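## Task

Take the masking tape roll off the desk and put it on the counter. Keep every carton on the desk off the floor. Release the tape and pull the robot away afterward; the tape must stay on the counter without the robot supporting it. The robot must stay upright, not tipped or fallen.

## Robot and tools

ROBOT. A Rainbow Robotics RB-Y1: a wheeled base (two drive wheels plus two rear casters, 0.66 m long, 0.58 m wide, front edge 0.10 m ahead of the wheel axle), a folding torso (the lower part, the leg, bends at ankle, knee and hip), a head with cameras, and left and right arms, each with a parallel gripper and a wrist camera. The base only drives forward/back and turns in place; it cannot strafe. Loose objects may occasionally get nudged by outside forces.

FRAMES. Base frame: origin on the floor between the drive wheels, x forward, y left, z up. The chest point sits on the spine 0.08 m under the shoulders; its x is where the chest faces. left_hand and right_hand are reported in the base frame as the point between the finger pads; fingers point along the hand's -z and close along its x. Printed hand positions can be off, especially at full reach. Odometry frame is the base frame at scene start; base_odometry counts wheel turns only, so slip shows as travel. Heading runs -3.142 to 3.142, left positive.

execute_actions. Argument actions: a list holding one action or nothing (empty just reports state and pictures). An action may contain:
- base: exactly one of translate_m (relative drive in metres, forward positive, -3 to 3) or rotate_rad (relative in-place turn in radians, left/counter-clockwise positive, -3.2 to 3.2). Both are offsets from where the base last measured itself.
- joints: a single object mapping joint names to absolute target angles (rad) or gripper openings (m). Ranges: torso_squat_rad 0 to 1.2 (bigger lowers chest); torso_shift_rad -0.3 to 0.6 (positive pushes hips forward); torso_pitch_rad -0.2 to 1.4 (positive leans forward); torso_yaw_rad -1.5 to 1.5 (positive left). Per arm (prefix left_ or right_): shoulder_pitch -2.356 to 2.356 (0 hanging, negative raises forward); shoulder_roll left 0 to 3.141 (positive raises outward left), right -3.141 to 0 (negative raises outward right); shoulder_yaw -2.094 to 2.094; elbow -2.617 to 0.01 (negative bends); forearm_roll -3.141 to 3.141; wrist_pitch -1.57 to 1.919 (negative tips hand forward); hand_roll -2.705 to 2.705; gripper_m 0 to 0.1 (pad gap). For yaw and roll joints positive is leftward/counter-clockwise seen from above on both arms. head_pan_rad -0.523 to 0.523 (left positive, relative to chest); head_tilt_rad -0.35 to 1.57 (positive looks down). Tolerance for done is ±0.02 rad, grippers ±0.004 m.
- speeds: optional caps, translate_m 0.05 to 0.4 m/s, rotate_rad 0.1 to 1.509 rad/s (defaults are the maxima). A drive or turn needing over 8.667 s is refused.
- min_time_s: 0.1 to 8, minimum duration for arm and head motions.
Top speeds: arm joints 1 rad/s (forearm_roll, wrist_pitch, hand_roll 1.5), head 1.5, squat and pitch 0.3, shift 0.15, torso yaw 0.6, grippers 0.1 m/s. No action runs beyond 15 s. Unknown keys or out-of-range numbers get the whole call rejected. Joints left out may still chase earlier targets. cameras: list of head_camera, left_wrist_camera, right_wrist_camera or all; omitted/null means all, [] means none. The pictures line lists image order.

Torso combos must also hold: squat+shift<=1.52; squat-shift+pitch<=1.57; shift+0.5 pitch-0.4 squat<=0.7; shift+0.3 pitch-0.5 squat<=0.39; violations leave torso joints off_target.

wait: seconds 0 to 10; no new command, returns state and images.
zoom_image: camera name and region [x0,y0,x1,y1] in pixels of that camera's latest full image, at most 504x504. Head image is 896x504, wrist images 644x364.
finished_scene: scene = current scene number; ends it irreversibly after the last command is held, reports success, and gives the next task. Replying with no tool call ends everything.

RESULTS. base_status and joint_status report each motion: done (for the base, wheels turned enough even if slipping), off_target, limit_stop_at_<name>, contact_stop, time_out (1.5x expected time plus 1 s; torso 2.5x), stopped_with_arm, limit_stop_at_own_body (self-collision guard fired before touching; move arm and torso apart). A stop in one member halts its whole group (torso group, each arm's seven joints) and drops old targets. "joint command not followed" plus a cause line means an arm's targets were withheld by the collision check; joints show not_followed and may be retried each action; grippers still act. on_its_own lists uncommanded parts; "held at" is the target, not the position. A stop on one call cancels the reply's later execute_actions, wait and finished_scene calls.

CAUTIONS. To grip, command an opening at least 0.005 m below the object's width; off_target is then expected. After a contact stop, first back off the arms in a separate action, then the torso. If both hands share an object and the torso contact-stops instantly with nothing in the way, resend every arm joint at its reported position, then the torso command. The base ignores collisions and can keep shoving furniture; a bent leg can protrude beyond the front edge and shove the robot backward unreported. Keep arms from striking or squeezing each other, fingers included. Each arm handles 3 kg; heavy loads far forward can tip the robot. Torque at a joint's load limit (shoulders 61.6, elbow 31.6, wrist joints 22 N m) freezes the robot 10 s. Holding loads heats motors: warning at 65 °C, brake fault at 80 °C; resend targets after. Don't knock cartons off, drop or slam items, or leave the robot tilted.

CAMERAS (base frame, before first action): head_camera at [-0.133, 0.002, 1.479], 896x504, fx=fy 691.988, center (446.895, 253.348). left_wrist_camera 644x364, f 321.036; right_wrist_camera 644x364, f 335.909. Poses are recomputed from joint readings and can be off, more for wrist cameras at long reach.

Each tool is called in YAML: its name, and indented under it one key for each argument.

## Session

I'll start by taking a look at the current state and the scene.

execute_actions:
  actions: []

Scene clock: 0.00 s.
base_odometry: x=+0.000 y=+0.000 heading=+0.000 (m, m, rad; odometry frame)
base_status: not commanded
joint_positions: torso_squat_rad=+0.350 torso_shift_rad=+0.000 torso_pitch_rad=+0.001 torso_yaw_rad=+0.001 left_shoulder_pitch_rad=+0.022 left_shoulder_roll_rad=+0.022 left_shoulder_yaw_rad=+0.048 left_elbow_rad=-0.289 left_forearm_roll_rad=+0.009 left_wrist_pitch_rad=+0.032 left_hand_roll_rad=-0.015 left_gripper_m=+0.100 right_shoulder_pitch_rad=-0.001 right_shoulder_roll_rad=-0.012 right_shoulder_yaw_rad=+0.029 right_elbow_rad=-0.222 right_forearm_roll_rad=-0.027 right_wrist_pitch_rad=+0.002 right_hand_roll_rad=+0.013 right_gripper_m=+0.100 head_pan_rad=-0.001 head_tilt_rad=+0.400
joint_status: not commanded
chest: x=-0.2275 y=-0.0002 z=+1.2475 quat_wxyz=(+1.000, +0.000, +0.001, +0.000) (m; base frame)
left_hand: x=-0.1116 y=+0.2439 z=+0.5720 quat_wxyz=(+0.993, +0.015, -0.118, +0.024) (m; base frame)
right_hand: x=-0.1204 y=-0.2258 z=+0.5699 quat_wxyz=(+0.994, -0.003, -0.109, +0.009) (m; base frame)
pictures: head_camera, left_wrist_camera, right_wrist_camera
Images, in order (width x height): head_camera 896x504, left_wrist_camera 644x364, right_wrist_camera 644x364.

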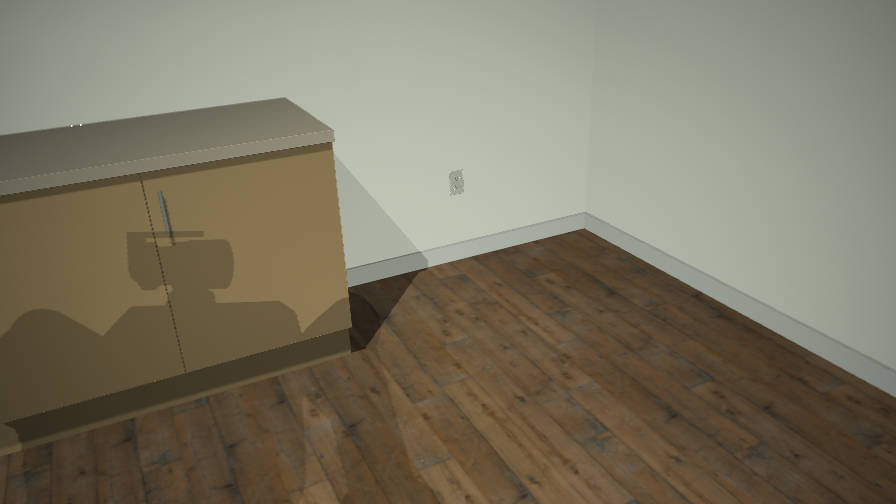

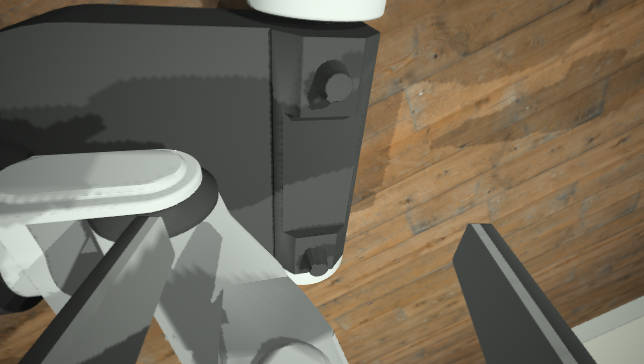

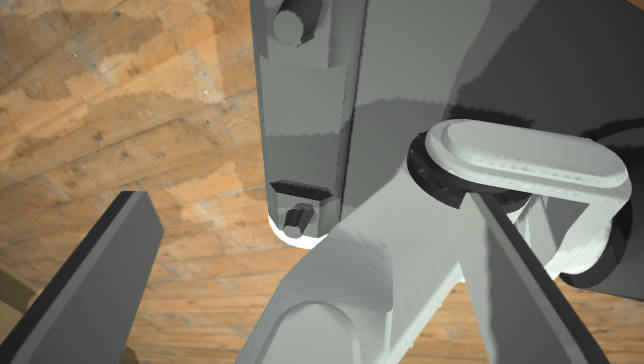

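I see a counter ahead and to the left. I need to find the desk, so I'll look around.

execute_actions:
  actions:
    - {"joints": {"head_pan_rad": -0.5, "head_tilt_rad": 0.2}}
  cameras: ["head_camera"]

Scene clock: 3.87 s.
base_odometry: x=+0.000 y=+0.000 heading=+0.000 (m, m, rad; odometry frame)
base_status: not commanded
joint_positions: torso_squat_rad=+0.350 torso_shift_rad=+0.000 torso_pitch_rad=+0.001 torso_yaw_rad=+0.001 left_shoulder_pitch_rad=+0.022 left_shoulder_roll_rad=+0.022 left_shoulder_yaw_rad=+0.048 left_elbow_rad=-0.289 left_forearm_roll_rad=+0.009 left_wrist_pitch_rad=+0.032 left_hand_roll_rad=-0.015 left_gripper_m=+0.100 right_shoulder_pitch_rad=-0.001 right_shoulder_roll_rad=-0.012 right_shoulder_yaw_rad=+0.029 right_elbow_rad=-0.222 right_forearm_roll_rad=-0.027 right_wrist_pitch_rad=+0.002 right_hand_roll_rad=+0.013 right_gripper_m=+0.100 head_pan_rad=-0.500 head_tilt_rad=+0.200
joint_status: all done
chest: x=-0.2275 y=-0.0002 z=+1.2475 quat_wxyz=(+1.000, +0.000, +0.001, +0.000) (m; base frame)
left_hand: x=-0.1116 y=+0.2439 z=+0.5720 quat_wxyz=(+0.993, +0.015, -0.118, +0.024) (m; base frame)
right_hand: x=-0.1204 y=-0.2258 z=+0.5699 quat_wxyz=(+0.994, -0.003, -0.109, +0.009) (m; base frame)
pictures: head_camera
camera_calibration (this result's frames):
head_camera: T_world_to_cam=[[-0.457805, -0.888272, -0.03725, -0.0383472], [-0.196943, 0.142182, -0.97005, 1.42366], [0.866965, -0.436758, -0.240031, 0.473217], [0, 0, 0, 1]] pos_world=[-0.147438, -0.0297995, 1.49318]
Images, in order (width x height): head_camera 896x504.

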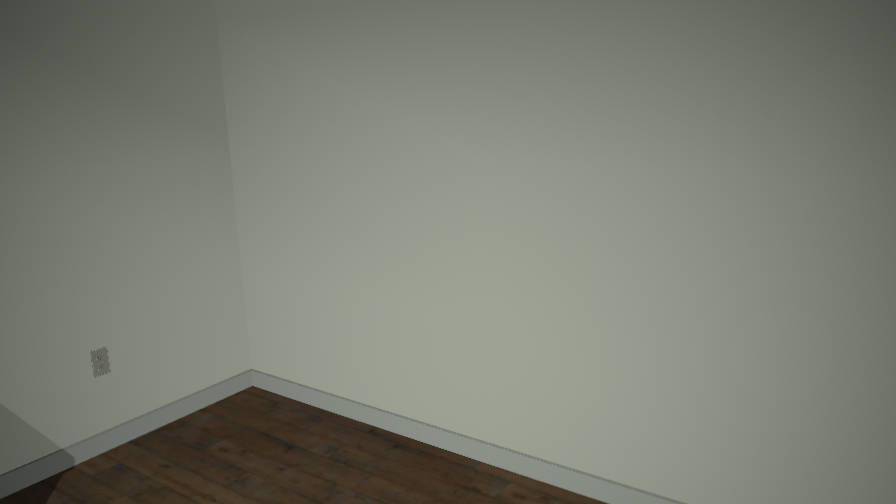

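There's only wall on the right. Now the left.

execute_actions:
  actions:
    - {"joints": {"head_pan_rad": 0.5, "head_tilt_rad": 0.2}}
  cameras: ["head_camera"]

Scene clock: 7.17 s.
base_odometry: x=+0.000 y=+0.000 heading=+0.000 (m, m, rad; odometry frame)
base_status: not commanded
joint_positions: torso_squat_rad=+0.350 torso_shift_rad=+0.000 torso_pitch_rad=+0.001 torso_yaw_rad=+0.001 left_shoulder_pitch_rad=+0.022 left_shoulder_roll_rad=+0.022 left_shoulder_yaw_rad=+0.048 left_elbow_rad=-0.289 left_forearm_roll_rad=+0.009 left_wrist_pitch_rad=+0.032 left_hand_roll_rad=-0.015 left_gripper_m=+0.100 right_shoulder_pitch_rad=-0.001 right_shoulder_roll_rad=-0.012 right_shoulder_yaw_rad=+0.029 right_elbow_rad=-0.222 right_forearm_roll_rad=-0.027 right_wrist_pitch_rad=+0.002 right_hand_roll_rad=+0.013 right_gripper_m=+0.100 head_pan_rad=+0.500 head_tilt_rad=+0.200
joint_status: all done
chest: x=-0.2275 y=-0.0002 z=+1.2475 quat_wxyz=(+1.000, +0.000, +0.001, +0.000) (m; base frame)
left_hand: x=-0.1116 y=+0.2439 z=+0.5720 quat_wxyz=(+0.993, +0.015, -0.118, +0.024) (m; base frame)
right_hand: x=-0.1204 y=-0.2258 z=+0.5699 quat_wxyz=(+0.994, -0.003, -0.109, +0.009) (m; base frame)
pictures: head_camera
camera_calibration (this result's frames):
head_camera: T_world_to_cam=[[0.500006, -0.865169, -0.0384285, 0.160001], [-0.226539, -0.0878374, -0.970033, 1.4175], [0.835867, 0.493728, -0.239914, 0.466875], [0, 0, 0, 1]] pos_world=[-0.149127, 0.0324286, 1.49318]
Images, in order (width x height): head_camera 896x504.

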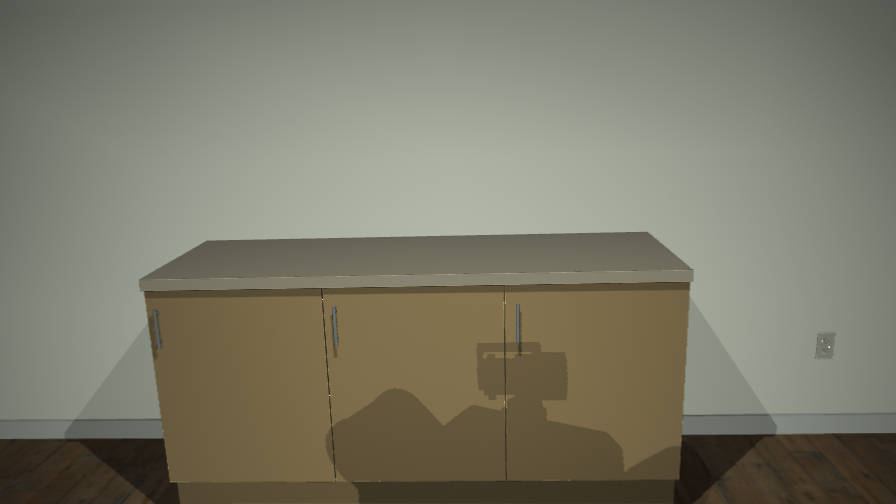

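The counter is about 2 m ahead and to the left, and its top is empty. The desk must be somewhere else, so I'll turn the base to scan the room.

execute_actions:
  actions:
    - {"base": {"rotate_rad": 1.2}, "joints": {"head_pan_rad": 0.5, "head_tilt_rad": 0.3}}
  cameras: ["head_camera"]

Scene clock: 19.10 s.
base_odometry: x=+0.000 y=+0.000 heading=+1.199 (m, m, rad; odometry frame)
base_status: done
joint_positions: torso_squat_rad=+0.350 torso_shift_rad=+0.000 torso_pitch_rad=+0.001 torso_yaw_rad=+0.001 left_shoulder_pitch_rad=+0.022 left_shoulder_roll_rad=+0.022 left_shoulder_yaw_rad=+0.048 left_elbow_rad=-0.289 left_forearm_roll_rad=+0.009 left_wrist_pitch_rad=+0.032 left_hand_roll_rad=-0.015 left_gripper_m=+0.100 right_shoulder_pitch_rad=-0.001 right_shoulder_roll_rad=-0.012 right_shoulder_yaw_rad=+0.029 right_elbow_rad=-0.222 right_forearm_roll_rad=-0.027 right_wrist_pitch_rad=+0.002 right_hand_roll_rad=+0.013 right_gripper_m=+0.100 head_pan_rad=+0.500 head_tilt_rad=+0.300
joint_status: all done
chest: x=-0.2275 y=-0.0002 z=+1.2475 quat_wxyz=(+1.000, +0.000, +0.001, +0.000) (m; base frame)
left_hand: x=-0.1116 y=+0.2439 z=+0.5720 quat_wxyz=(+0.993, +0.015, -0.118, +0.024) (m; base frame)
right_hand: x=-0.1204 y=-0.2258 z=+0.5699 quat_wxyz=(+0.994, -0.003, -0.109, +0.009) (m; base frame)
pictures: head_camera
camera_calibration (this result's frames):
head_camera: T_world_to_cam=[[0.496601, -0.86703, -0.0405659, 0.162377], [-0.310359, -0.133727, -0.941166, 1.35849], [0.810595, 0.479974, -0.3355, 0.600061], [0, 0, 0, 1]] pos_world=[-0.145422, 0.0344395, 1.48648]
Images, in order (width x height): head_camera 896x504.

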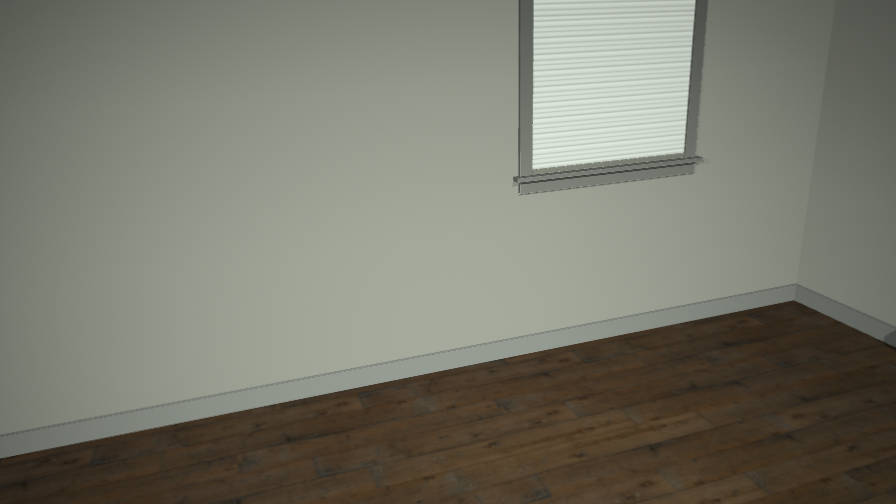

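Just a window here, still no desk. I'll keep turning left.

execute_actions:
  actions:
    - {"base": {"rotate_rad": 1.2}}
  cameras: ["head_camera"]

Scene clock: 24.73 s.
base_odometry: x=+0.000 y=+0.000 heading=+2.399 (m, m, rad; odometry frame)
base_status: done
joint_positions: torso_squat_rad=+0.350 torso_shift_rad=+0.000 torso_pitch_rad=+0.001 torso_yaw_rad=+0.001 left_shoulder_pitch_rad=+0.022 left_shoulder_roll_rad=+0.022 left_shoulder_yaw_rad=+0.048 left_elbow_rad=-0.289 left_forearm_roll_rad=+0.009 left_wrist_pitch_rad=+0.032 left_hand_roll_rad=-0.015 left_gripper_m=+0.100 right_shoulder_pitch_rad=-0.001 right_shoulder_roll_rad=-0.012 right_shoulder_yaw_rad=+0.029 right_elbow_rad=-0.222 right_forearm_roll_rad=-0.027 right_wrist_pitch_rad=+0.002 right_hand_roll_rad=+0.013 right_gripper_m=+0.100 head_pan_rad=+0.500 head_tilt_rad=+0.300
joint_status: not commanded
chest: x=-0.2275 y=-0.0002 z=+1.2475 quat_wxyz=(+1.000, +0.000, +0.001, +0.000) (m; base frame)
left_hand: x=-0.1116 y=+0.2439 z=+0.5720 quat_wxyz=(+0.993, +0.015, -0.118, +0.024) (m; base frame)
right_hand: x=-0.1204 y=-0.2258 z=+0.5699 quat_wxyz=(+0.994, -0.003, -0.109, +0.009) (m; base frame)
pictures: head_camera
camera_calibration (this result's frames):
head_camera: T_world_to_cam=[[0.496602, -0.86703, -0.0405616, 0.162376], [-0.310359, -0.133732, -0.941166, 1.35849], [0.810595, 0.479973, -0.335502, 0.600061], [0, 0, 0, 1]] pos_world=[-0.145422, 0.0344453, 1.48648]
Images, in order (width x height): head_camera 896x504.

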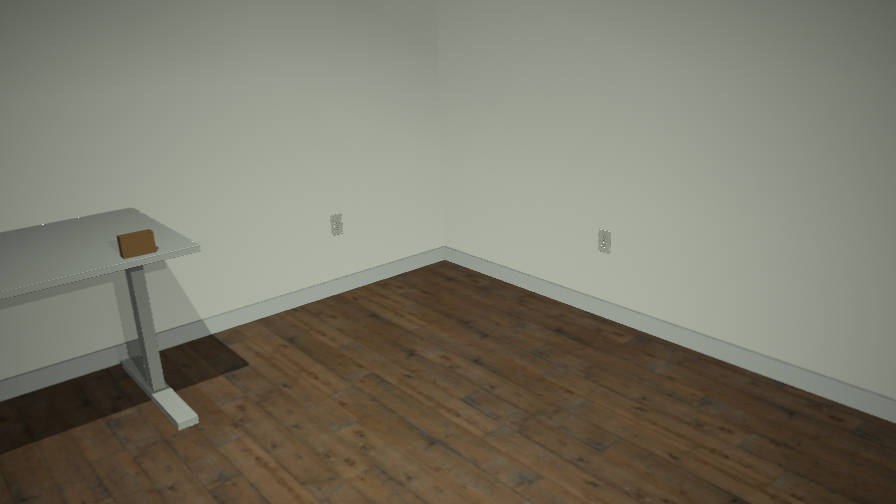

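The edge of the desk is visible on the left, with a carton on it. I'll turn a bit further.

execute_actions:
  actions:
    - {"base": {"rotate_rad": 1.0}, "joints": {"head_pan_rad": 0.0, "head_tilt_rad": 0.3}}
  cameras: ["head_camera"]

Scene clock: 30.10 s.
base_odometry: x=+0.000 y=+0.000 heading=-2.885 (m, m, rad; odometry frame)
base_status: done
joint_positions: torso_squat_rad=+0.350 torso_shift_rad=+0.000 torso_pitch_rad=+0.001 torso_yaw_rad=+0.001 left_shoulder_pitch_rad=+0.022 left_shoulder_roll_rad=+0.022 left_shoulder_yaw_rad=+0.048 left_elbow_rad=-0.289 left_forearm_roll_rad=+0.009 left_wrist_pitch_rad=+0.032 left_hand_roll_rad=-0.015 left_gripper_m=+0.100 right_shoulder_pitch_rad=-0.001 right_shoulder_roll_rad=-0.012 right_shoulder_yaw_rad=+0.029 right_elbow_rad=-0.222 right_forearm_roll_rad=-0.027 right_wrist_pitch_rad=+0.002 right_hand_roll_rad=+0.013 right_gripper_m=+0.100 head_pan_rad=+0.000 head_tilt_rad=+0.300
joint_status: all done
chest: x=-0.2275 y=-0.0002 z=+1.2475 quat_wxyz=(+1.000, +0.000, +0.001, +0.000) (m; base frame)
left_hand: x=-0.1116 y=+0.2439 z=+0.5720 quat_wxyz=(+0.993, +0.015, -0.118, +0.024) (m; base frame)
right_hand: x=-0.1204 y=-0.2258 z=+0.5699 quat_wxyz=(+0.994, -0.003, -0.109, +0.009) (m; base frame)
pictures: head_camera
camera_calibration (this result's frames):
head_camera: T_world_to_cam=[[0.0202093, -0.998996, -0.0399871, 0.0637094], [-0.336669, 0.0308597, -0.941117, 1.35306], [0.941406, 0.0324817, -0.335707, 0.627105], [0, 0, 0, 1]] pos_world=[-0.136113, 0.00152086, 1.48646]
Images, in order (width x height): head_camera 896x504.

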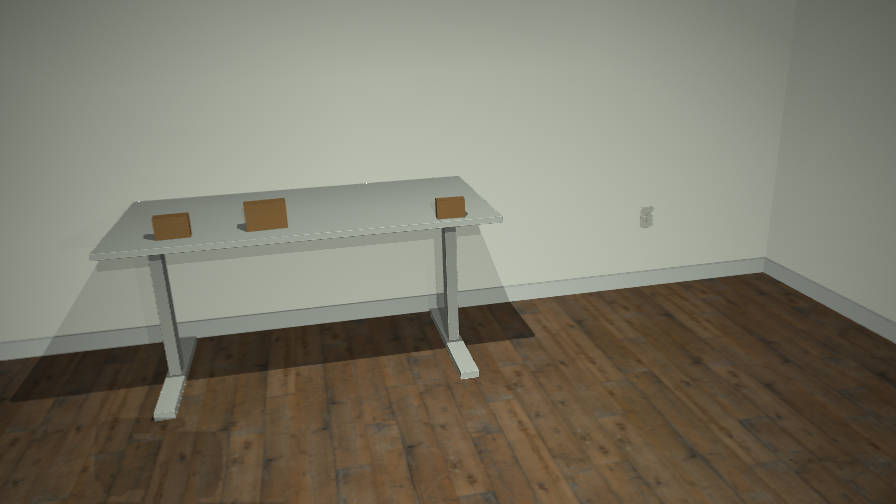

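The desk has three cartons on it. I can't see the tape yet, so it may be behind one of them. I'll zoom in.

zoom_image:
  camera: "head_camera"
  region: [80, 160, 520, 280]

Region (80, 160, 520, 280) of head_camera's 896x504 image, scaled by 1.145, with more detail than that image has; it fills the top 137 rows of this view, and the rest is white.

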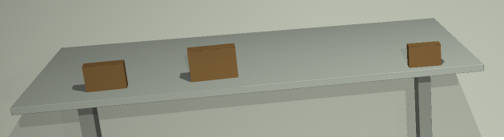

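The tape must be hidden behind one of the cartons. From my rough estimates:
- **Distance:** the desk's front edge is about 2.4 m away.
- **Height:** the top is at roughly 0.70 m.
- **Heading:** turning about 0.26 rad left should square me to the edge and point me at its midpoint.

I'll line up and drive closer.

execute_actions:
  actions:
    - {"base": {"rotate_rad": 0.257}}
  cameras: []

execute_actions:
  actions:
    - {"base": {"translate_m": 1.45}, "joints": {"head_tilt_rad": 0.6}}
  cameras: ["head_camera"]

Scene clock: 87.17 s.
base_odometry: x=+0.000 y=+0.000 heading=-2.629 (m, m, rad; odometry frame)
base_status: done
joint_positions: torso_squat_rad=+0.350 torso_shift_rad=+0.000 torso_pitch_rad=+0.001 torso_yaw_rad=+0.001 left_shoulder_pitch_rad=+0.022 left_shoulder_roll_rad=+0.022 left_shoulder_yaw_rad=+0.048 left_elbow_rad=-0.289 left_forearm_roll_rad=+0.009 left_wrist_pitch_rad=+0.032 left_hand_roll_rad=-0.015 left_gripper_m=+0.100 right_shoulder_pitch_rad=-0.001 right_shoulder_roll_rad=-0.012 right_shoulder_yaw_rad=+0.029 right_elbow_rad=-0.222 right_forearm_roll_rad=-0.027 right_wrist_pitch_rad=+0.002 right_hand_roll_rad=+0.013 right_gripper_m=+0.100 head_pan_rad=+0.000 head_tilt_rad=+0.300
joint_status: not commanded
chest: x=-0.2275 y=-0.0002 z=+1.2475 quat_wxyz=(+1.000, +0.000, +0.001, +0.000) (m; base frame)
left_hand: x=-0.1116 y=+0.2439 z=+0.5720 quat_wxyz=(+0.993, +0.015, -0.118, +0.024) (m; base frame)
right_hand: x=-0.1204 y=-0.2258 z=+0.5699 quat_wxyz=(+0.994, -0.003, -0.109, +0.009) (m; base frame)
pictures: none
No camera images: the call's "cameras" was empty. Leave "cameras" out to get every camera's image.

Scene clock: 92.33 s.
base_odometry: x=-1.263 y=-0.713 heading=-2.628 (m, m, rad; odometry frame)
base_status: done
joint_positions: torso_squat_rad=+0.350 torso_shift_rad=+0.000 torso_pitch_rad=+0.001 torso_yaw_rad=+0.001 left_shoulder_pitch_rad=+0.022 left_shoulder_roll_rad=+0.022 left_shoulder_yaw_rad=+0.048 left_elbow_rad=-0.289 left_forearm_roll_rad=+0.009 left_wrist_pitch_rad=+0.032 left_hand_roll_rad=-0.015 left_gripper_m=+0.100 right_shoulder_pitch_rad=-0.001 right_shoulder_roll_rad=-0.012 right_shoulder_yaw_rad=+0.029 right_elbow_rad=-0.222 right_forearm_roll_rad=-0.027 right_wrist_pitch_rad=+0.002 right_hand_roll_rad=+0.013 right_gripper_m=+0.100 head_pan_rad=+0.000 head_tilt_rad=+0.600
joint_status: all done
chest: x=-0.2275 y=-0.0002 z=+1.2475 quat_wxyz=(+1.000, +0.000, +0.001, +0.000) (m; base frame)
left_hand: x=-0.1115 y=+0.2439 z=+0.5720 quat_wxyz=(+0.993, +0.015, -0.118, +0.024) (m; base frame)
right_hand: x=-0.1204 y=-0.2258 z=+0.5699 quat_wxyz=(+0.994, -0.003, -0.109, +0.009) (m; base frame)
pictures: head_camera
camera_calibration (this result's frames):
head_camera: T_world_to_cam=[[0.00755606, -0.999007, -0.0438998, 0.0667729], [-0.599835, 0.0305976, -0.799539, 1.09414], [0.800088, 0.032374, -0.599008, 0.979176], [0, 0, 0, 1]] pos_world=[-0.127627, 0.00152868, 1.46427]
Images, in order (width x height): head_camera 896x504.

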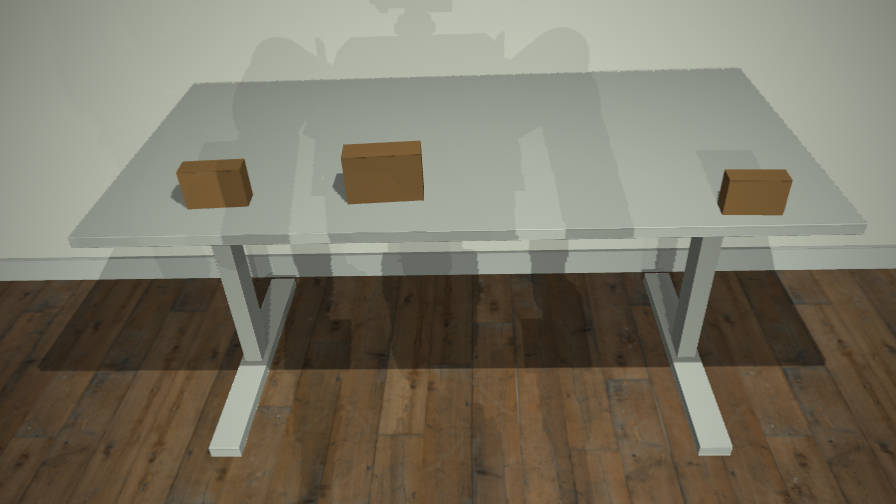

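zoom_image:
  camera: "head_camera"
  region: [150, 110, 470, 230]

Region (150, 110, 470, 230) of head_camera's 896x504 image, scaled by 1.575, with more detail than that image has; it fills the top 189 rows of this view, and the rest is white.

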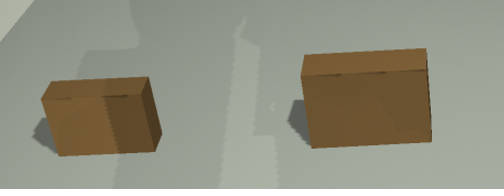

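I still can't see the tape; the dark patches are just carton shadows. I'll move closer and look down more steeply so I can see behind the cartons.

execute_actions:
  actions:
    - {"base": {"translate_m": 0.42}, "joints": {"head_tilt_rad": 0.85}}
  cameras: ["head_camera"]

Scene clock: 160.63 s.
base_odometry: x=-1.628 y=-0.919 heading=-2.627 (m, m, rad; odometry frame)
base_status: done
joint_positions: torso_squat_rad=+0.350 torso_shift_rad=+0.000 torso_pitch_rad=+0.001 torso_yaw_rad=+0.001 left_shoulder_pitch_rad=+0.022 left_shoulder_roll_rad=+0.022 left_shoulder_yaw_rad=+0.048 left_elbow_rad=-0.289 left_forearm_roll_rad=+0.009 left_wrist_pitch_rad=+0.032 left_hand_roll_rad=-0.015 left_gripper_m=+0.100 right_shoulder_pitch_rad=-0.001 right_shoulder_roll_rad=-0.012 right_shoulder_yaw_rad=+0.029 right_elbow_rad=-0.222 right_forearm_roll_rad=-0.027 right_wrist_pitch_rad=+0.002 right_hand_roll_rad=+0.013 right_gripper_m=+0.100 head_pan_rad=+0.000 head_tilt_rad=+0.850
joint_status: all done
chest: x=-0.2275 y=-0.0002 z=+1.2475 quat_wxyz=(+1.000, +0.000, +0.001, +0.000) (m; base frame)
left_hand: x=-0.1115 y=+0.2439 z=+0.5720 quat_wxyz=(+0.993, +0.015, -0.118, +0.024) (m; base frame)
right_hand: x=-0.1204 y=-0.2258 z=+0.5699 quat_wxyz=(+0.994, -0.003, -0.109, +0.009) (m; base frame)
pictures: head_camera
camera_calibration (this result's frames):
head_camera: T_world_to_cam=[[-0.00348704, -0.999018, -0.0441727, 0.0649017], [-0.77902, 0.03041, -0.626261, 0.806563], [0.626989, 0.0322276, -0.778361, 1.20326], [0, 0, 0, 1]] pos_world=[-0.125876, 0.00153222, 1.44456]
Images, in order (width x height): head_camera 896x504.

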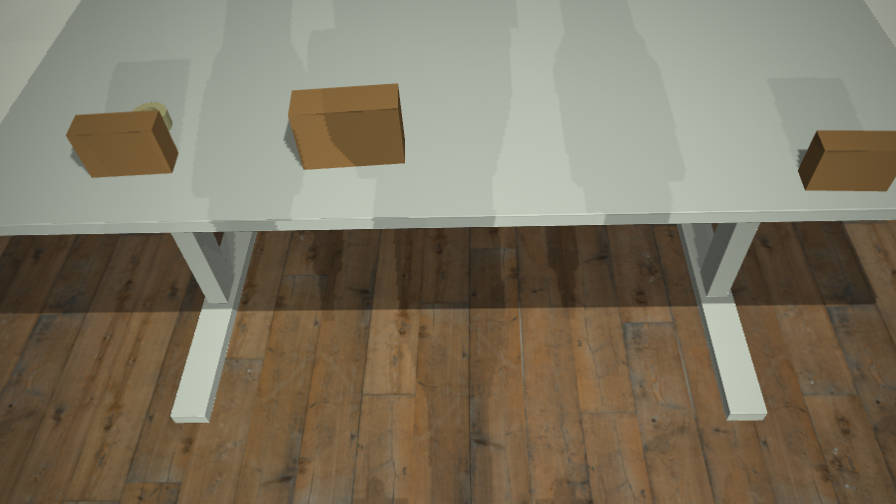

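Now I can see the tape roll just behind the left carton. Zooming in.

zoom_image:
  camera: "head_camera"
  region: [40, 40, 240, 200]

Region (40, 40, 240, 200) of head_camera's 896x504 image, scaled by 2.520, with more detail than that image has; it fills the top 403 rows of this view, and the rest is white.

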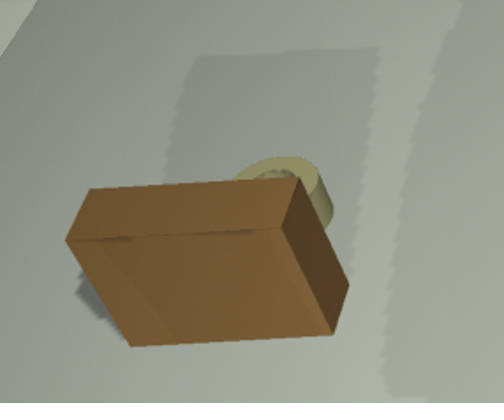

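zoom_image:
  camera: "head_camera"
  region: [150, 200, 290, 440]

Region (150, 200, 290, 440) of head_camera's 896x504 image, scaled by 2.100, with more detail than that image has; it fills the left 294 columns of this view, and the rest is white.

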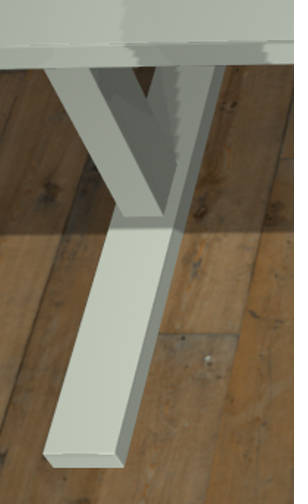

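The tape is lying flat, right behind the left carton. I'll zoom in closer to measure it.

zoom_image:
  camera: "head_camera"
  region: [110, 85, 200, 145]

Region (110, 85, 200, 145) of head_camera's 896x504 image, scaled by 5.600, with more detail than that image has.

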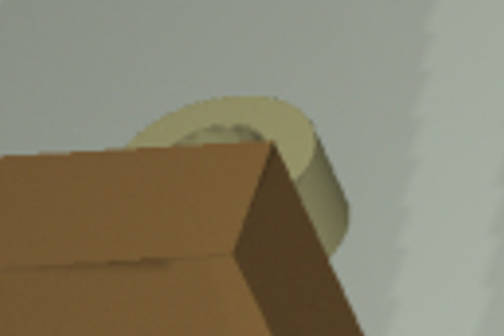

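The tape is a small ring lying flat, about 6 cm across and 2.5 cm tall. It sits a few cm behind the left carton, at about (0.75, 0.51) in my frame. It's too far to reach from here, so I'll have to get closer and lean forward.

First I want to check how the chest moves when the torso pitches. I'm at a safe distance to try that.

execute_actions:
  actions:
    - {"joints": {"torso_pitch_rad": 0.4}}
  cameras: ["head_camera"]

Scene clock: 282.73 s.
base_odometry: x=-1.628 y=-0.919 heading=-2.627 (m, m, rad; odometry frame)
base_status: not commanded
joint_positions: torso_squat_rad=+0.350 torso_shift_rad=+0.000 torso_pitch_rad=+0.400 torso_yaw_rad=+0.001 left_shoulder_pitch_rad=+0.022 left_shoulder_roll_rad=+0.022 left_shoulder_yaw_rad=+0.048 left_elbow_rad=-0.289 left_forearm_roll_rad=+0.009 left_wrist_pitch_rad=+0.032 left_hand_roll_rad=-0.015 left_gripper_m=+0.100 right_shoulder_pitch_rad=-0.001 right_shoulder_roll_rad=-0.012 right_shoulder_yaw_rad=+0.029 right_elbow_rad=-0.222 right_forearm_roll_rad=-0.027 right_wrist_pitch_rad=+0.002 right_hand_roll_rad=+0.013 right_gripper_m=+0.100 head_pan_rad=+0.000 head_tilt_rad=+0.850
joint_status: all done
chest: x=-0.1074 y=-0.0002 z=+1.2231 quat_wxyz=(+0.980, +0.000, +0.199, +0.000) (m; base frame)
left_hand: x=-0.2628 y=+0.2439 z=+0.5555 quat_wxyz=(+0.996, +0.020, +0.081, +0.020) (m; base frame)
right_hand: x=-0.2717 y=-0.2258 z=+0.5571 quat_wxyz=(+0.996, -0.002, +0.090, +0.009) (m; base frame)
pictures: head_camera
camera_calibration (this result's frames):
head_camera: T_world_to_cam=[[-0.0202375, -0.999019, -0.0393792, 0.0565875], [-0.961032, 0.0302989, -0.274773, 0.435329], [0.275697, 0.0322839, -0.960702, 1.29427], [0, 0, 0, 1]] pos_world=[0.0626841, 0.00155793, 1.36525]
Images, in order (width x height): head_camera 896x504.

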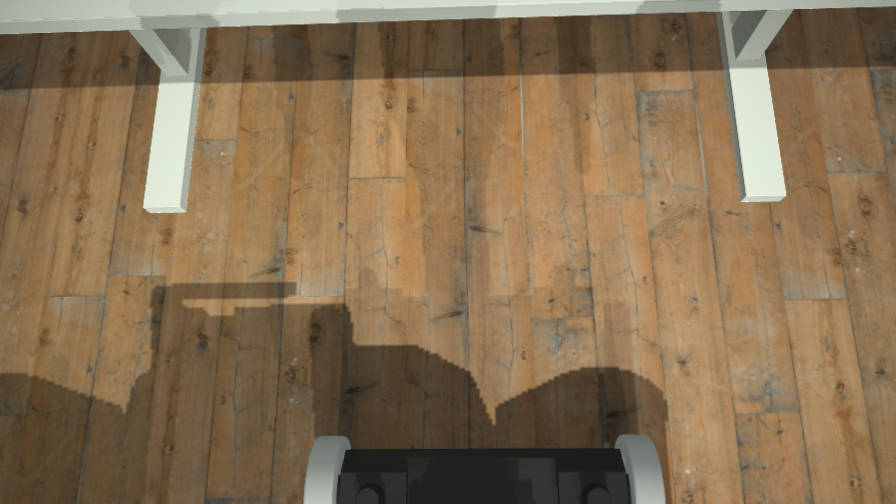

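Pitching 0.4 rad moved the chest 0.120 m forward and 0.024 m down. That puts the hip pivot 0.308 m below the chest, at z≈0.94. This downward view also lets me measure the desk's front edge, so I'll zoom in on that.

zoom_image:
  camera: "head_camera"
  region: [300, 0, 600, 60]

Region (300, 0, 600, 60) of head_camera's 896x504 image, scaled by 1.680, with more detail than that image has; it fills the top 101 rows of this view, and the rest is white.

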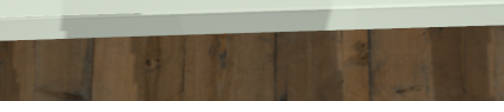

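I have enough geometry to plan. I'll do a top-down grasp with the left hand, with the fingers straddling the ring on its left and right. That keeps the fingers clear of the carton in front of it.

I'll raise the left arm here, while I'm still clear of the desk. At the same time I'll turn the base so the tape lines up with my left shoulder.

execute_actions:
  actions:
    - {"base": {"rotate_rad": 0.356}, "joints": {"left_shoulder_pitch_rad": -1.1, "left_shoulder_roll_rad": 0.1, "left_shoulder_yaw_rad": 0.0, "left_elbow_rad": -1.3, "left_forearm_roll_rad": 0.0, "left_wrist_pitch_rad": 1.9, "left_hand_roll_rad": -1.9, "head_tilt_rad": 0.45, "head_pan_rad": 0.15}}

Scene clock: 404.77 s.
base_odometry: x=-1.628 y=-0.919 heading=-2.271 (m, m, rad; odometry frame)
base_status: done
joint_positions: torso_squat_rad=+0.350 torso_shift_rad=+0.000 torso_pitch_rad=+0.400 torso_yaw_rad=+0.001 left_shoulder_pitch_rad=-1.100 left_shoulder_roll_rad=+0.100 left_shoulder_yaw_rad=+0.000 left_elbow_rad=-1.300 left_forearm_roll_rad=+0.000 left_wrist_pitch_rad=+1.900 left_hand_roll_rad=-1.900 left_gripper_m=+0.100 right_shoulder_pitch_rad=-0.001 right_shoulder_roll_rad=-0.012 right_shoulder_yaw_rad=+0.029 right_elbow_rad=-0.222 right_forearm_roll_rad=-0.027 right_wrist_pitch_rad=+0.002 right_hand_roll_rad=+0.013 right_gripper_m=+0.100 head_pan_rad=+0.150 head_tilt_rad=+0.450
joint_status: all done
chest: x=-0.1074 y=-0.0003 z=+1.2231 quat_wxyz=(+0.980, +0.000, +0.199, +0.001) (m; base frame)
left_hand: x=+0.3672 y=+0.1319 z=+0.9313 quat_wxyz=(+0.453, +0.058, +0.029, -0.889) (m; base frame)
right_hand: x=-0.2718 y=-0.2258 z=+0.5571 quat_wxyz=(+0.996, -0.002, +0.090, +0.009) (m; base frame)
pictures: head_camera, left_wrist_camera, right_wrist_camera
camera_calibration (this result's frames):
head_camera: T_world_to_cam=[[0.133863, -0.985672, -0.102619, 0.14646], [-0.777513, -0.040256, -0.627578, 0.930494], [0.614455, 0.163797, -0.771762, 1.03317], [0, 0, 0, 1]] pos_world=[0.0690322, 0.0125901, 1.39634]
left_wrist_camera: T_world_to_cam=[[-0.548356, -0.827739, -0.11897, 0.417794], [-0.710524, 0.386155, 0.588251, -0.295175], [-0.440978, 0.407102, -0.799879, 0.937552], [0, 0, 0, 1]] pos_world=[0.432811, 0.0781294, 0.97327]
right_wrist_camera: T_world_to_cam=[[-0.980023, -0.0331203, 0.196107, -0.385141], [0.106867, 0.743901, 0.65969, -0.142201], [-0.167734, 0.667468, -0.725501, 0.598485], [0, 0, 0, 1]] pos_world=[-0.261864, -0.306443, 0.603539]
Images, in order (width x height): head_camera 896x504, left_wrist_camera 644x364, right_wrist_camera 644x364.

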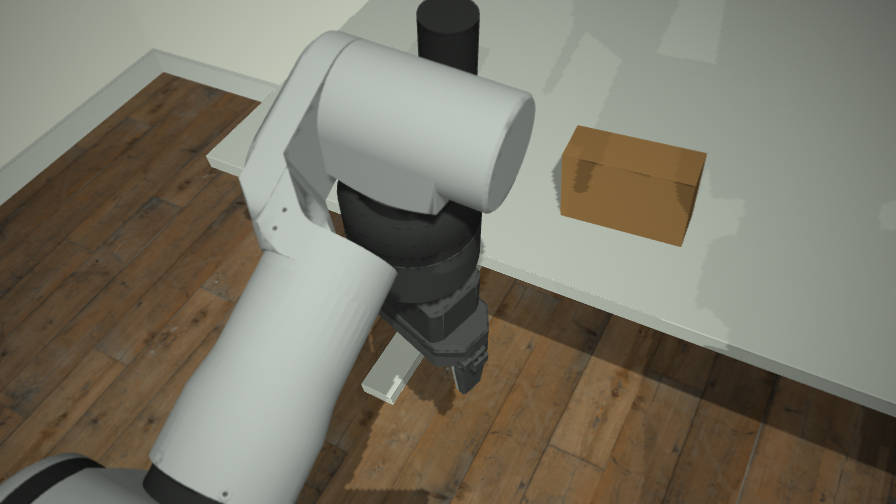

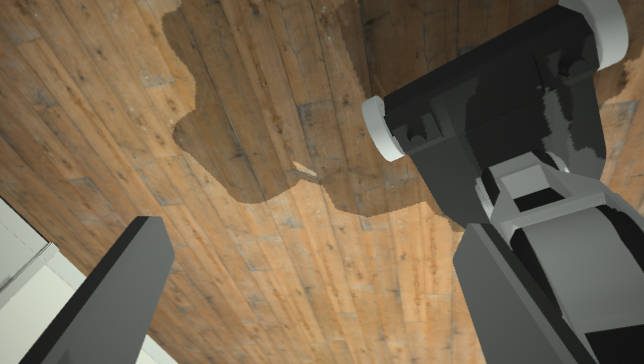

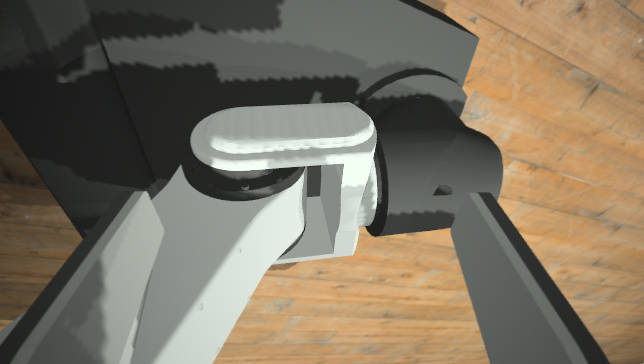

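The arm came up a bit inward, with the hand at y=0.132, because the shoulder axis is tilted. The hand is at z=0.93, well above the cartons. I'll turn the base a little more so the tape lines up with where the hand is now.

execute_actions:
  actions:
    - {"base": {"rotate_rad": 0.098}}
  cameras: []

execute_actions:
  actions:
    - {"base": {"translate_m": 0.48}, "speeds": {"translate_m": 0.2}}

Scene clock: 463.30 s.
base_odometry: x=-1.628 y=-0.919 heading=-2.174 (m, m, rad; odometry frame)
base_status: done
joint_positions: torso_squat_rad=+0.350 torso_shift_rad=+0.000 torso_pitch_rad=+0.400 torso_yaw_rad=+0.001 left_shoulder_pitch_rad=-1.100 left_shoulder_roll_rad=+0.100 left_shoulder_yaw_rad=+0.000 left_elbow_rad=-1.300 left_forearm_roll_rad=+0.000 left_wrist_pitch_rad=+1.900 left_hand_roll_rad=-1.900 left_gripper_m=+0.100 right_shoulder_pitch_rad=-0.001 right_shoulder_roll_rad=-0.012 right_shoulder_yaw_rad=+0.029 right_elbow_rad=-0.222 right_forearm_roll_rad=-0.027 right_wrist_pitch_rad=+0.002 right_hand_roll_rad=+0.013 right_gripper_m=+0.100 head_pan_rad=+0.150 head_tilt_rad=+0.450
joint_status: not commanded
chest: x=-0.1074 y=-0.0002 z=+1.2231 quat_wxyz=(+0.980, +0.000, +0.199, +0.001) (m; base frame)
left_hand: x=+0.3672 y=+0.1319 z=+0.9313 quat_wxyz=(+0.453, +0.058, +0.029, -0.889) (m; base frame)
right_hand: x=-0.2718 y=-0.2258 z=+0.5571 quat_wxyz=(+0.996, -0.002, +0.090, +0.009) (m; base frame)
pictures: none
No camera images: the call's "cameras" was empty. Leave "cameras" out to get every camera's image.

Scene clock: 466.87 s.
base_odometry: x=-1.900 y=-1.315 heading=-2.173 (m, m, rad; odometry frame)
base_status: done
joint_positions: torso_squat_rad=+0.350 torso_shift_rad=+0.000 torso_pitch_rad=+0.400 torso_yaw_rad=+0.001 left_shoulder_pitch_rad=-1.100 left_shoulder_roll_rad=+0.100 left_shoulder_yaw_rad=+0.000 left_elbow_rad=-1.300 left_forearm_roll_rad=+0.000 left_wrist_pitch_rad=+1.900 left_hand_roll_rad=-1.900 left_gripper_m=+0.100 right_shoulder_pitch_rad=-0.001 right_shoulder_roll_rad=-0.012 right_shoulder_yaw_rad=+0.029 right_elbow_rad=-0.222 right_forearm_roll_rad=-0.027 right_wrist_pitch_rad=+0.002 right_hand_roll_rad=+0.013 right_gripper_m=+0.100 head_pan_rad=+0.150 head_tilt_rad=+0.450
joint_status: not commanded
chest: x=-0.1075 y=-0.0002 z=+1.2231 quat_wxyz=(+0.980, +0.000, +0.199, +0.001) (m; base frame)
left_hand: x=+0.3671 y=+0.1319 z=+0.9312 quat_wxyz=(+0.453, +0.058, +0.029, -0.889) (m; base frame)
right_hand: x=-0.2718 y=-0.2258 z=+0.5571 quat_wxyz=(+0.996, -0.002, +0.090, +0.009) (m; base frame)
pictures: head_camera, left_wrist_camera, right_wrist_camera
camera_calibration (this result's frames):
head_camera: T_world_to_cam=[[0.133865, -0.985673, -0.102609, 0.146458], [-0.777502, -0.0402607, -0.62759, 0.93049], [0.614467, 0.163791, -0.771753, 1.03317], [0, 0, 0, 1]] pos_world=[0.0690056, 0.0125985, 1.39634]
left_wrist_camera: T_world_to_cam=[[-0.548338, -0.827759, -0.118909, 0.417719], [-0.710422, 0.386082, 0.588423, -0.295394], [-0.441165, 0.407131, -0.799762, 0.937392], [0, 0, 0, 1]] pos_world=[0.432741, 0.0781758, 0.973178]
right_wrist_camera: T_world_to_cam=[[-0.980024, -0.0331127, 0.196103, -0.385159], [0.106868, 0.743907, 0.659683, -0.142194], [-0.167726, 0.667463, -0.725508, 0.598484], [0, 0, 0, 1]] pos_world=[-0.261887, -0.30644, 0.603538]
Images, in order (width x height): head_camera 896x504, left_wrist_camera 644x364, right_wrist_camera 644x364.

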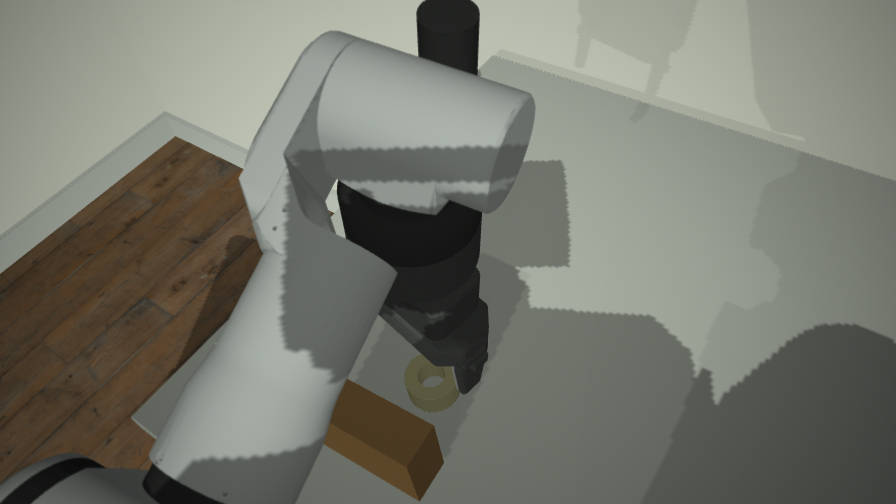

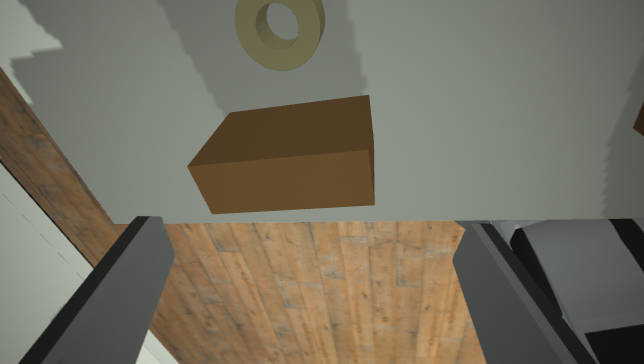

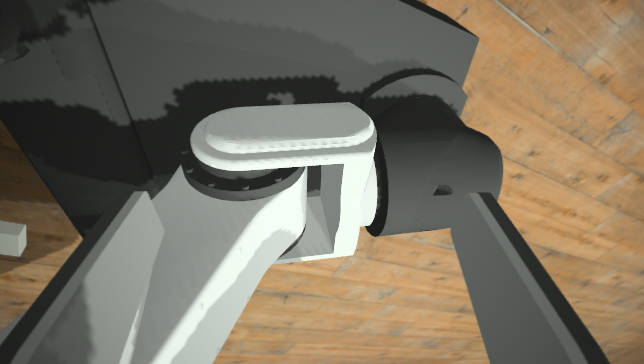

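Both cameras can see the tape now. I'll zoom in on the wrist view to locate it precisely.

zoom_image:
  camera: "left_wrist_camera"
  region: [180, 0, 400, 230]

Region (180, 0, 400, 230) of left_wrist_camera's 644x364 image, scaled by 2.191, with more detail than that image has; it fills the left 482 columns of this view, and the rest is white.

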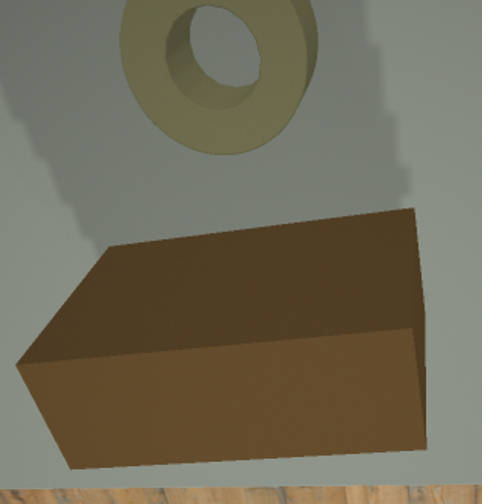

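zoom_image:
  camera: "head_camera"
  region: [320, 300, 520, 500]

Region (320, 300, 520, 500) of head_camera's 896x504 image, scaled by 2.520, with more detail than that image has.

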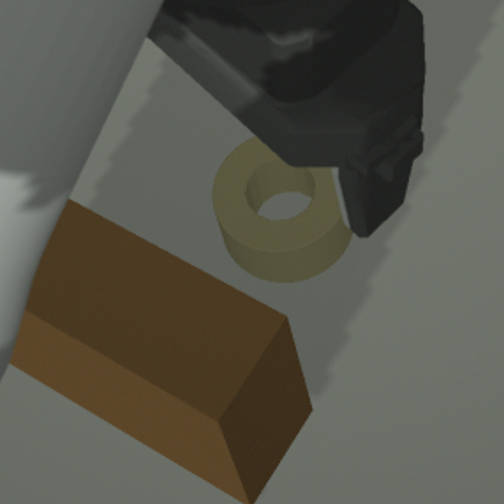

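The two camera estimates agree:
- **Ring centre:** about (0.43, 0.15) in my base frame.
- **Ring size:** outer diameter about 6 cm. It sits about 3 cm behind the carton.
- **Desk top:** z≈0.70.

I also fitted an arm model, assuming the shoulder axis is tilted 20°, and it reproduces the reported hand pose well. I used it to solve IK for a pre-grasp pose above the ring.

The arm joints move faster than the torso. So the hand will first go up and forward, and then the lean will bring it down almost vertically over the ring. That's the safe order.

execute_actions:
  actions:
    - {"joints": {"torso_pitch_rad": 0.7, "left_shoulder_pitch_rad": -1.225, "left_shoulder_roll_rad": 0.28, "left_shoulder_yaw_rad": 0.0, "left_elbow_rad": -1.3215, "left_forearm_roll_rad": 0.209, "left_wrist_pitch_rad": 1.803, "left_hand_roll_rad": -1.712, "head_tilt_rad": 0.4, "head_pan_rad": 0.3}}

Scene clock: 588.67 s.
base_odometry: x=-1.900 y=-1.315 heading=-2.173 (m, m, rad; odometry frame)
base_status: not commanded
joint_positions: torso_squat_rad=+0.350 torso_shift_rad=+0.000 torso_pitch_rad=+0.700 torso_yaw_rad=+0.001 left_shoulder_pitch_rad=-1.225 left_shoulder_roll_rad=+0.280 left_shoulder_yaw_rad=+0.000 left_elbow_rad=-1.322 left_forearm_roll_rad=+0.209 left_wrist_pitch_rad=+1.803 left_hand_roll_rad=-1.712 left_gripper_m=+0.100 right_shoulder_pitch_rad=-0.001 right_shoulder_roll_rad=-0.012 right_shoulder_yaw_rad=+0.029 right_elbow_rad=-0.222 right_forearm_roll_rad=-0.027 right_wrist_pitch_rad=+0.002 right_hand_roll_rad=+0.013 right_gripper_m=+0.100 head_pan_rad=+0.300 head_tilt_rad=+0.400
joint_status: all done
chest: x=-0.0287 y=-0.0002 z=+1.1748 quat_wxyz=(+0.939, +0.000, +0.343, +0.001) (m; base frame)
left_hand: x=+0.4318 y=+0.1519 z=+0.8104 quat_wxyz=(+0.530, +0.001, +0.000, -0.848) (m; base frame)
right_hand: x=-0.3824 y=-0.2258 z=+0.5870 quat_wxyz=(+0.971, +0.000, +0.238, +0.009) (m; base frame)
pictures: head_camera, left_wrist_camera, right_wrist_camera
camera_calibration (this result's frames):
head_camera: T_world_to_cam=[[0.21093, -0.949575, -0.231981, 0.281818], [-0.901452, -0.0971877, -0.421827, 0.719473], [0.378011, 0.298096, -0.876497, 1.05509], [0, 0, 0, 1]] pos_world=[0.19029, 0.023012, 1.29366]
left_wrist_camera: T_world_to_cam=[[-0.398993, -0.916897, 0.0101795, 0.29986], [-0.732915, 0.325564, 0.597363, -0.174373], [-0.551035, 0.230883, -0.801906, 0.937129], [0, 0, 0, 1]] pos_world=[0.508232, 0.115343, 0.852601]
right_wrist_camera: T_world_to_cam=[[-0.878328, -0.0331839, 0.476906, -0.625416], [0.296931, 0.743959, 0.59863, -0.0416117], [-0.374663, 0.667401, -0.643586, 0.474441], [0, 0, 0, 1]] pos_world=[-0.359209, -0.306439, 0.628518]
Images, in order (width x height): head_camera 896x504, left_wrist_camera 644x364, right_wrist_camera 644x364.

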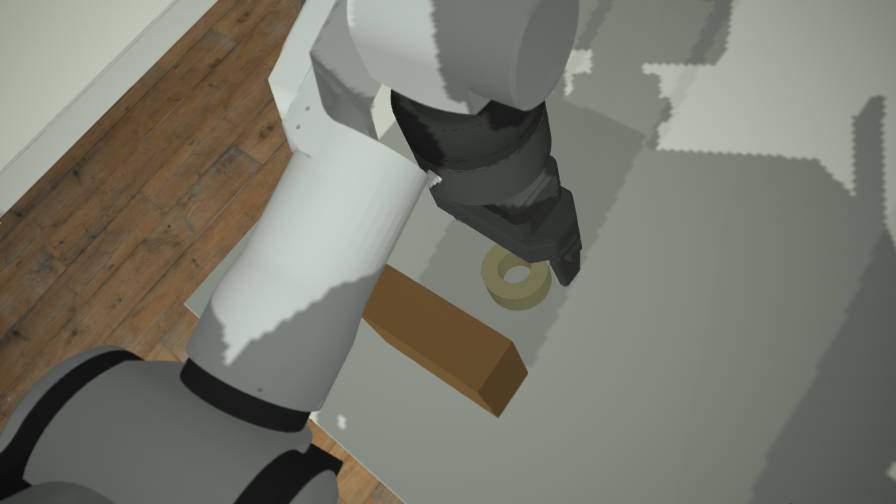

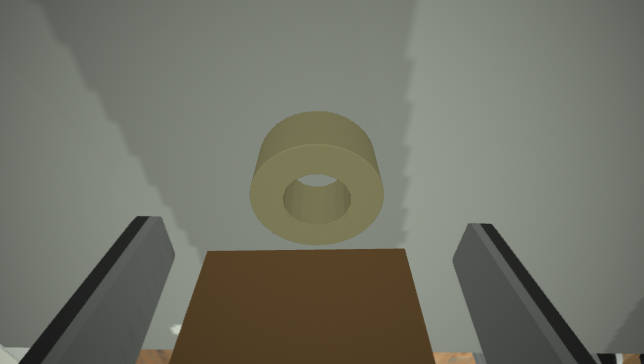

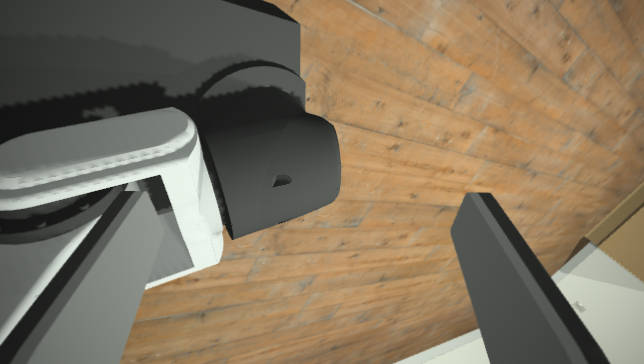

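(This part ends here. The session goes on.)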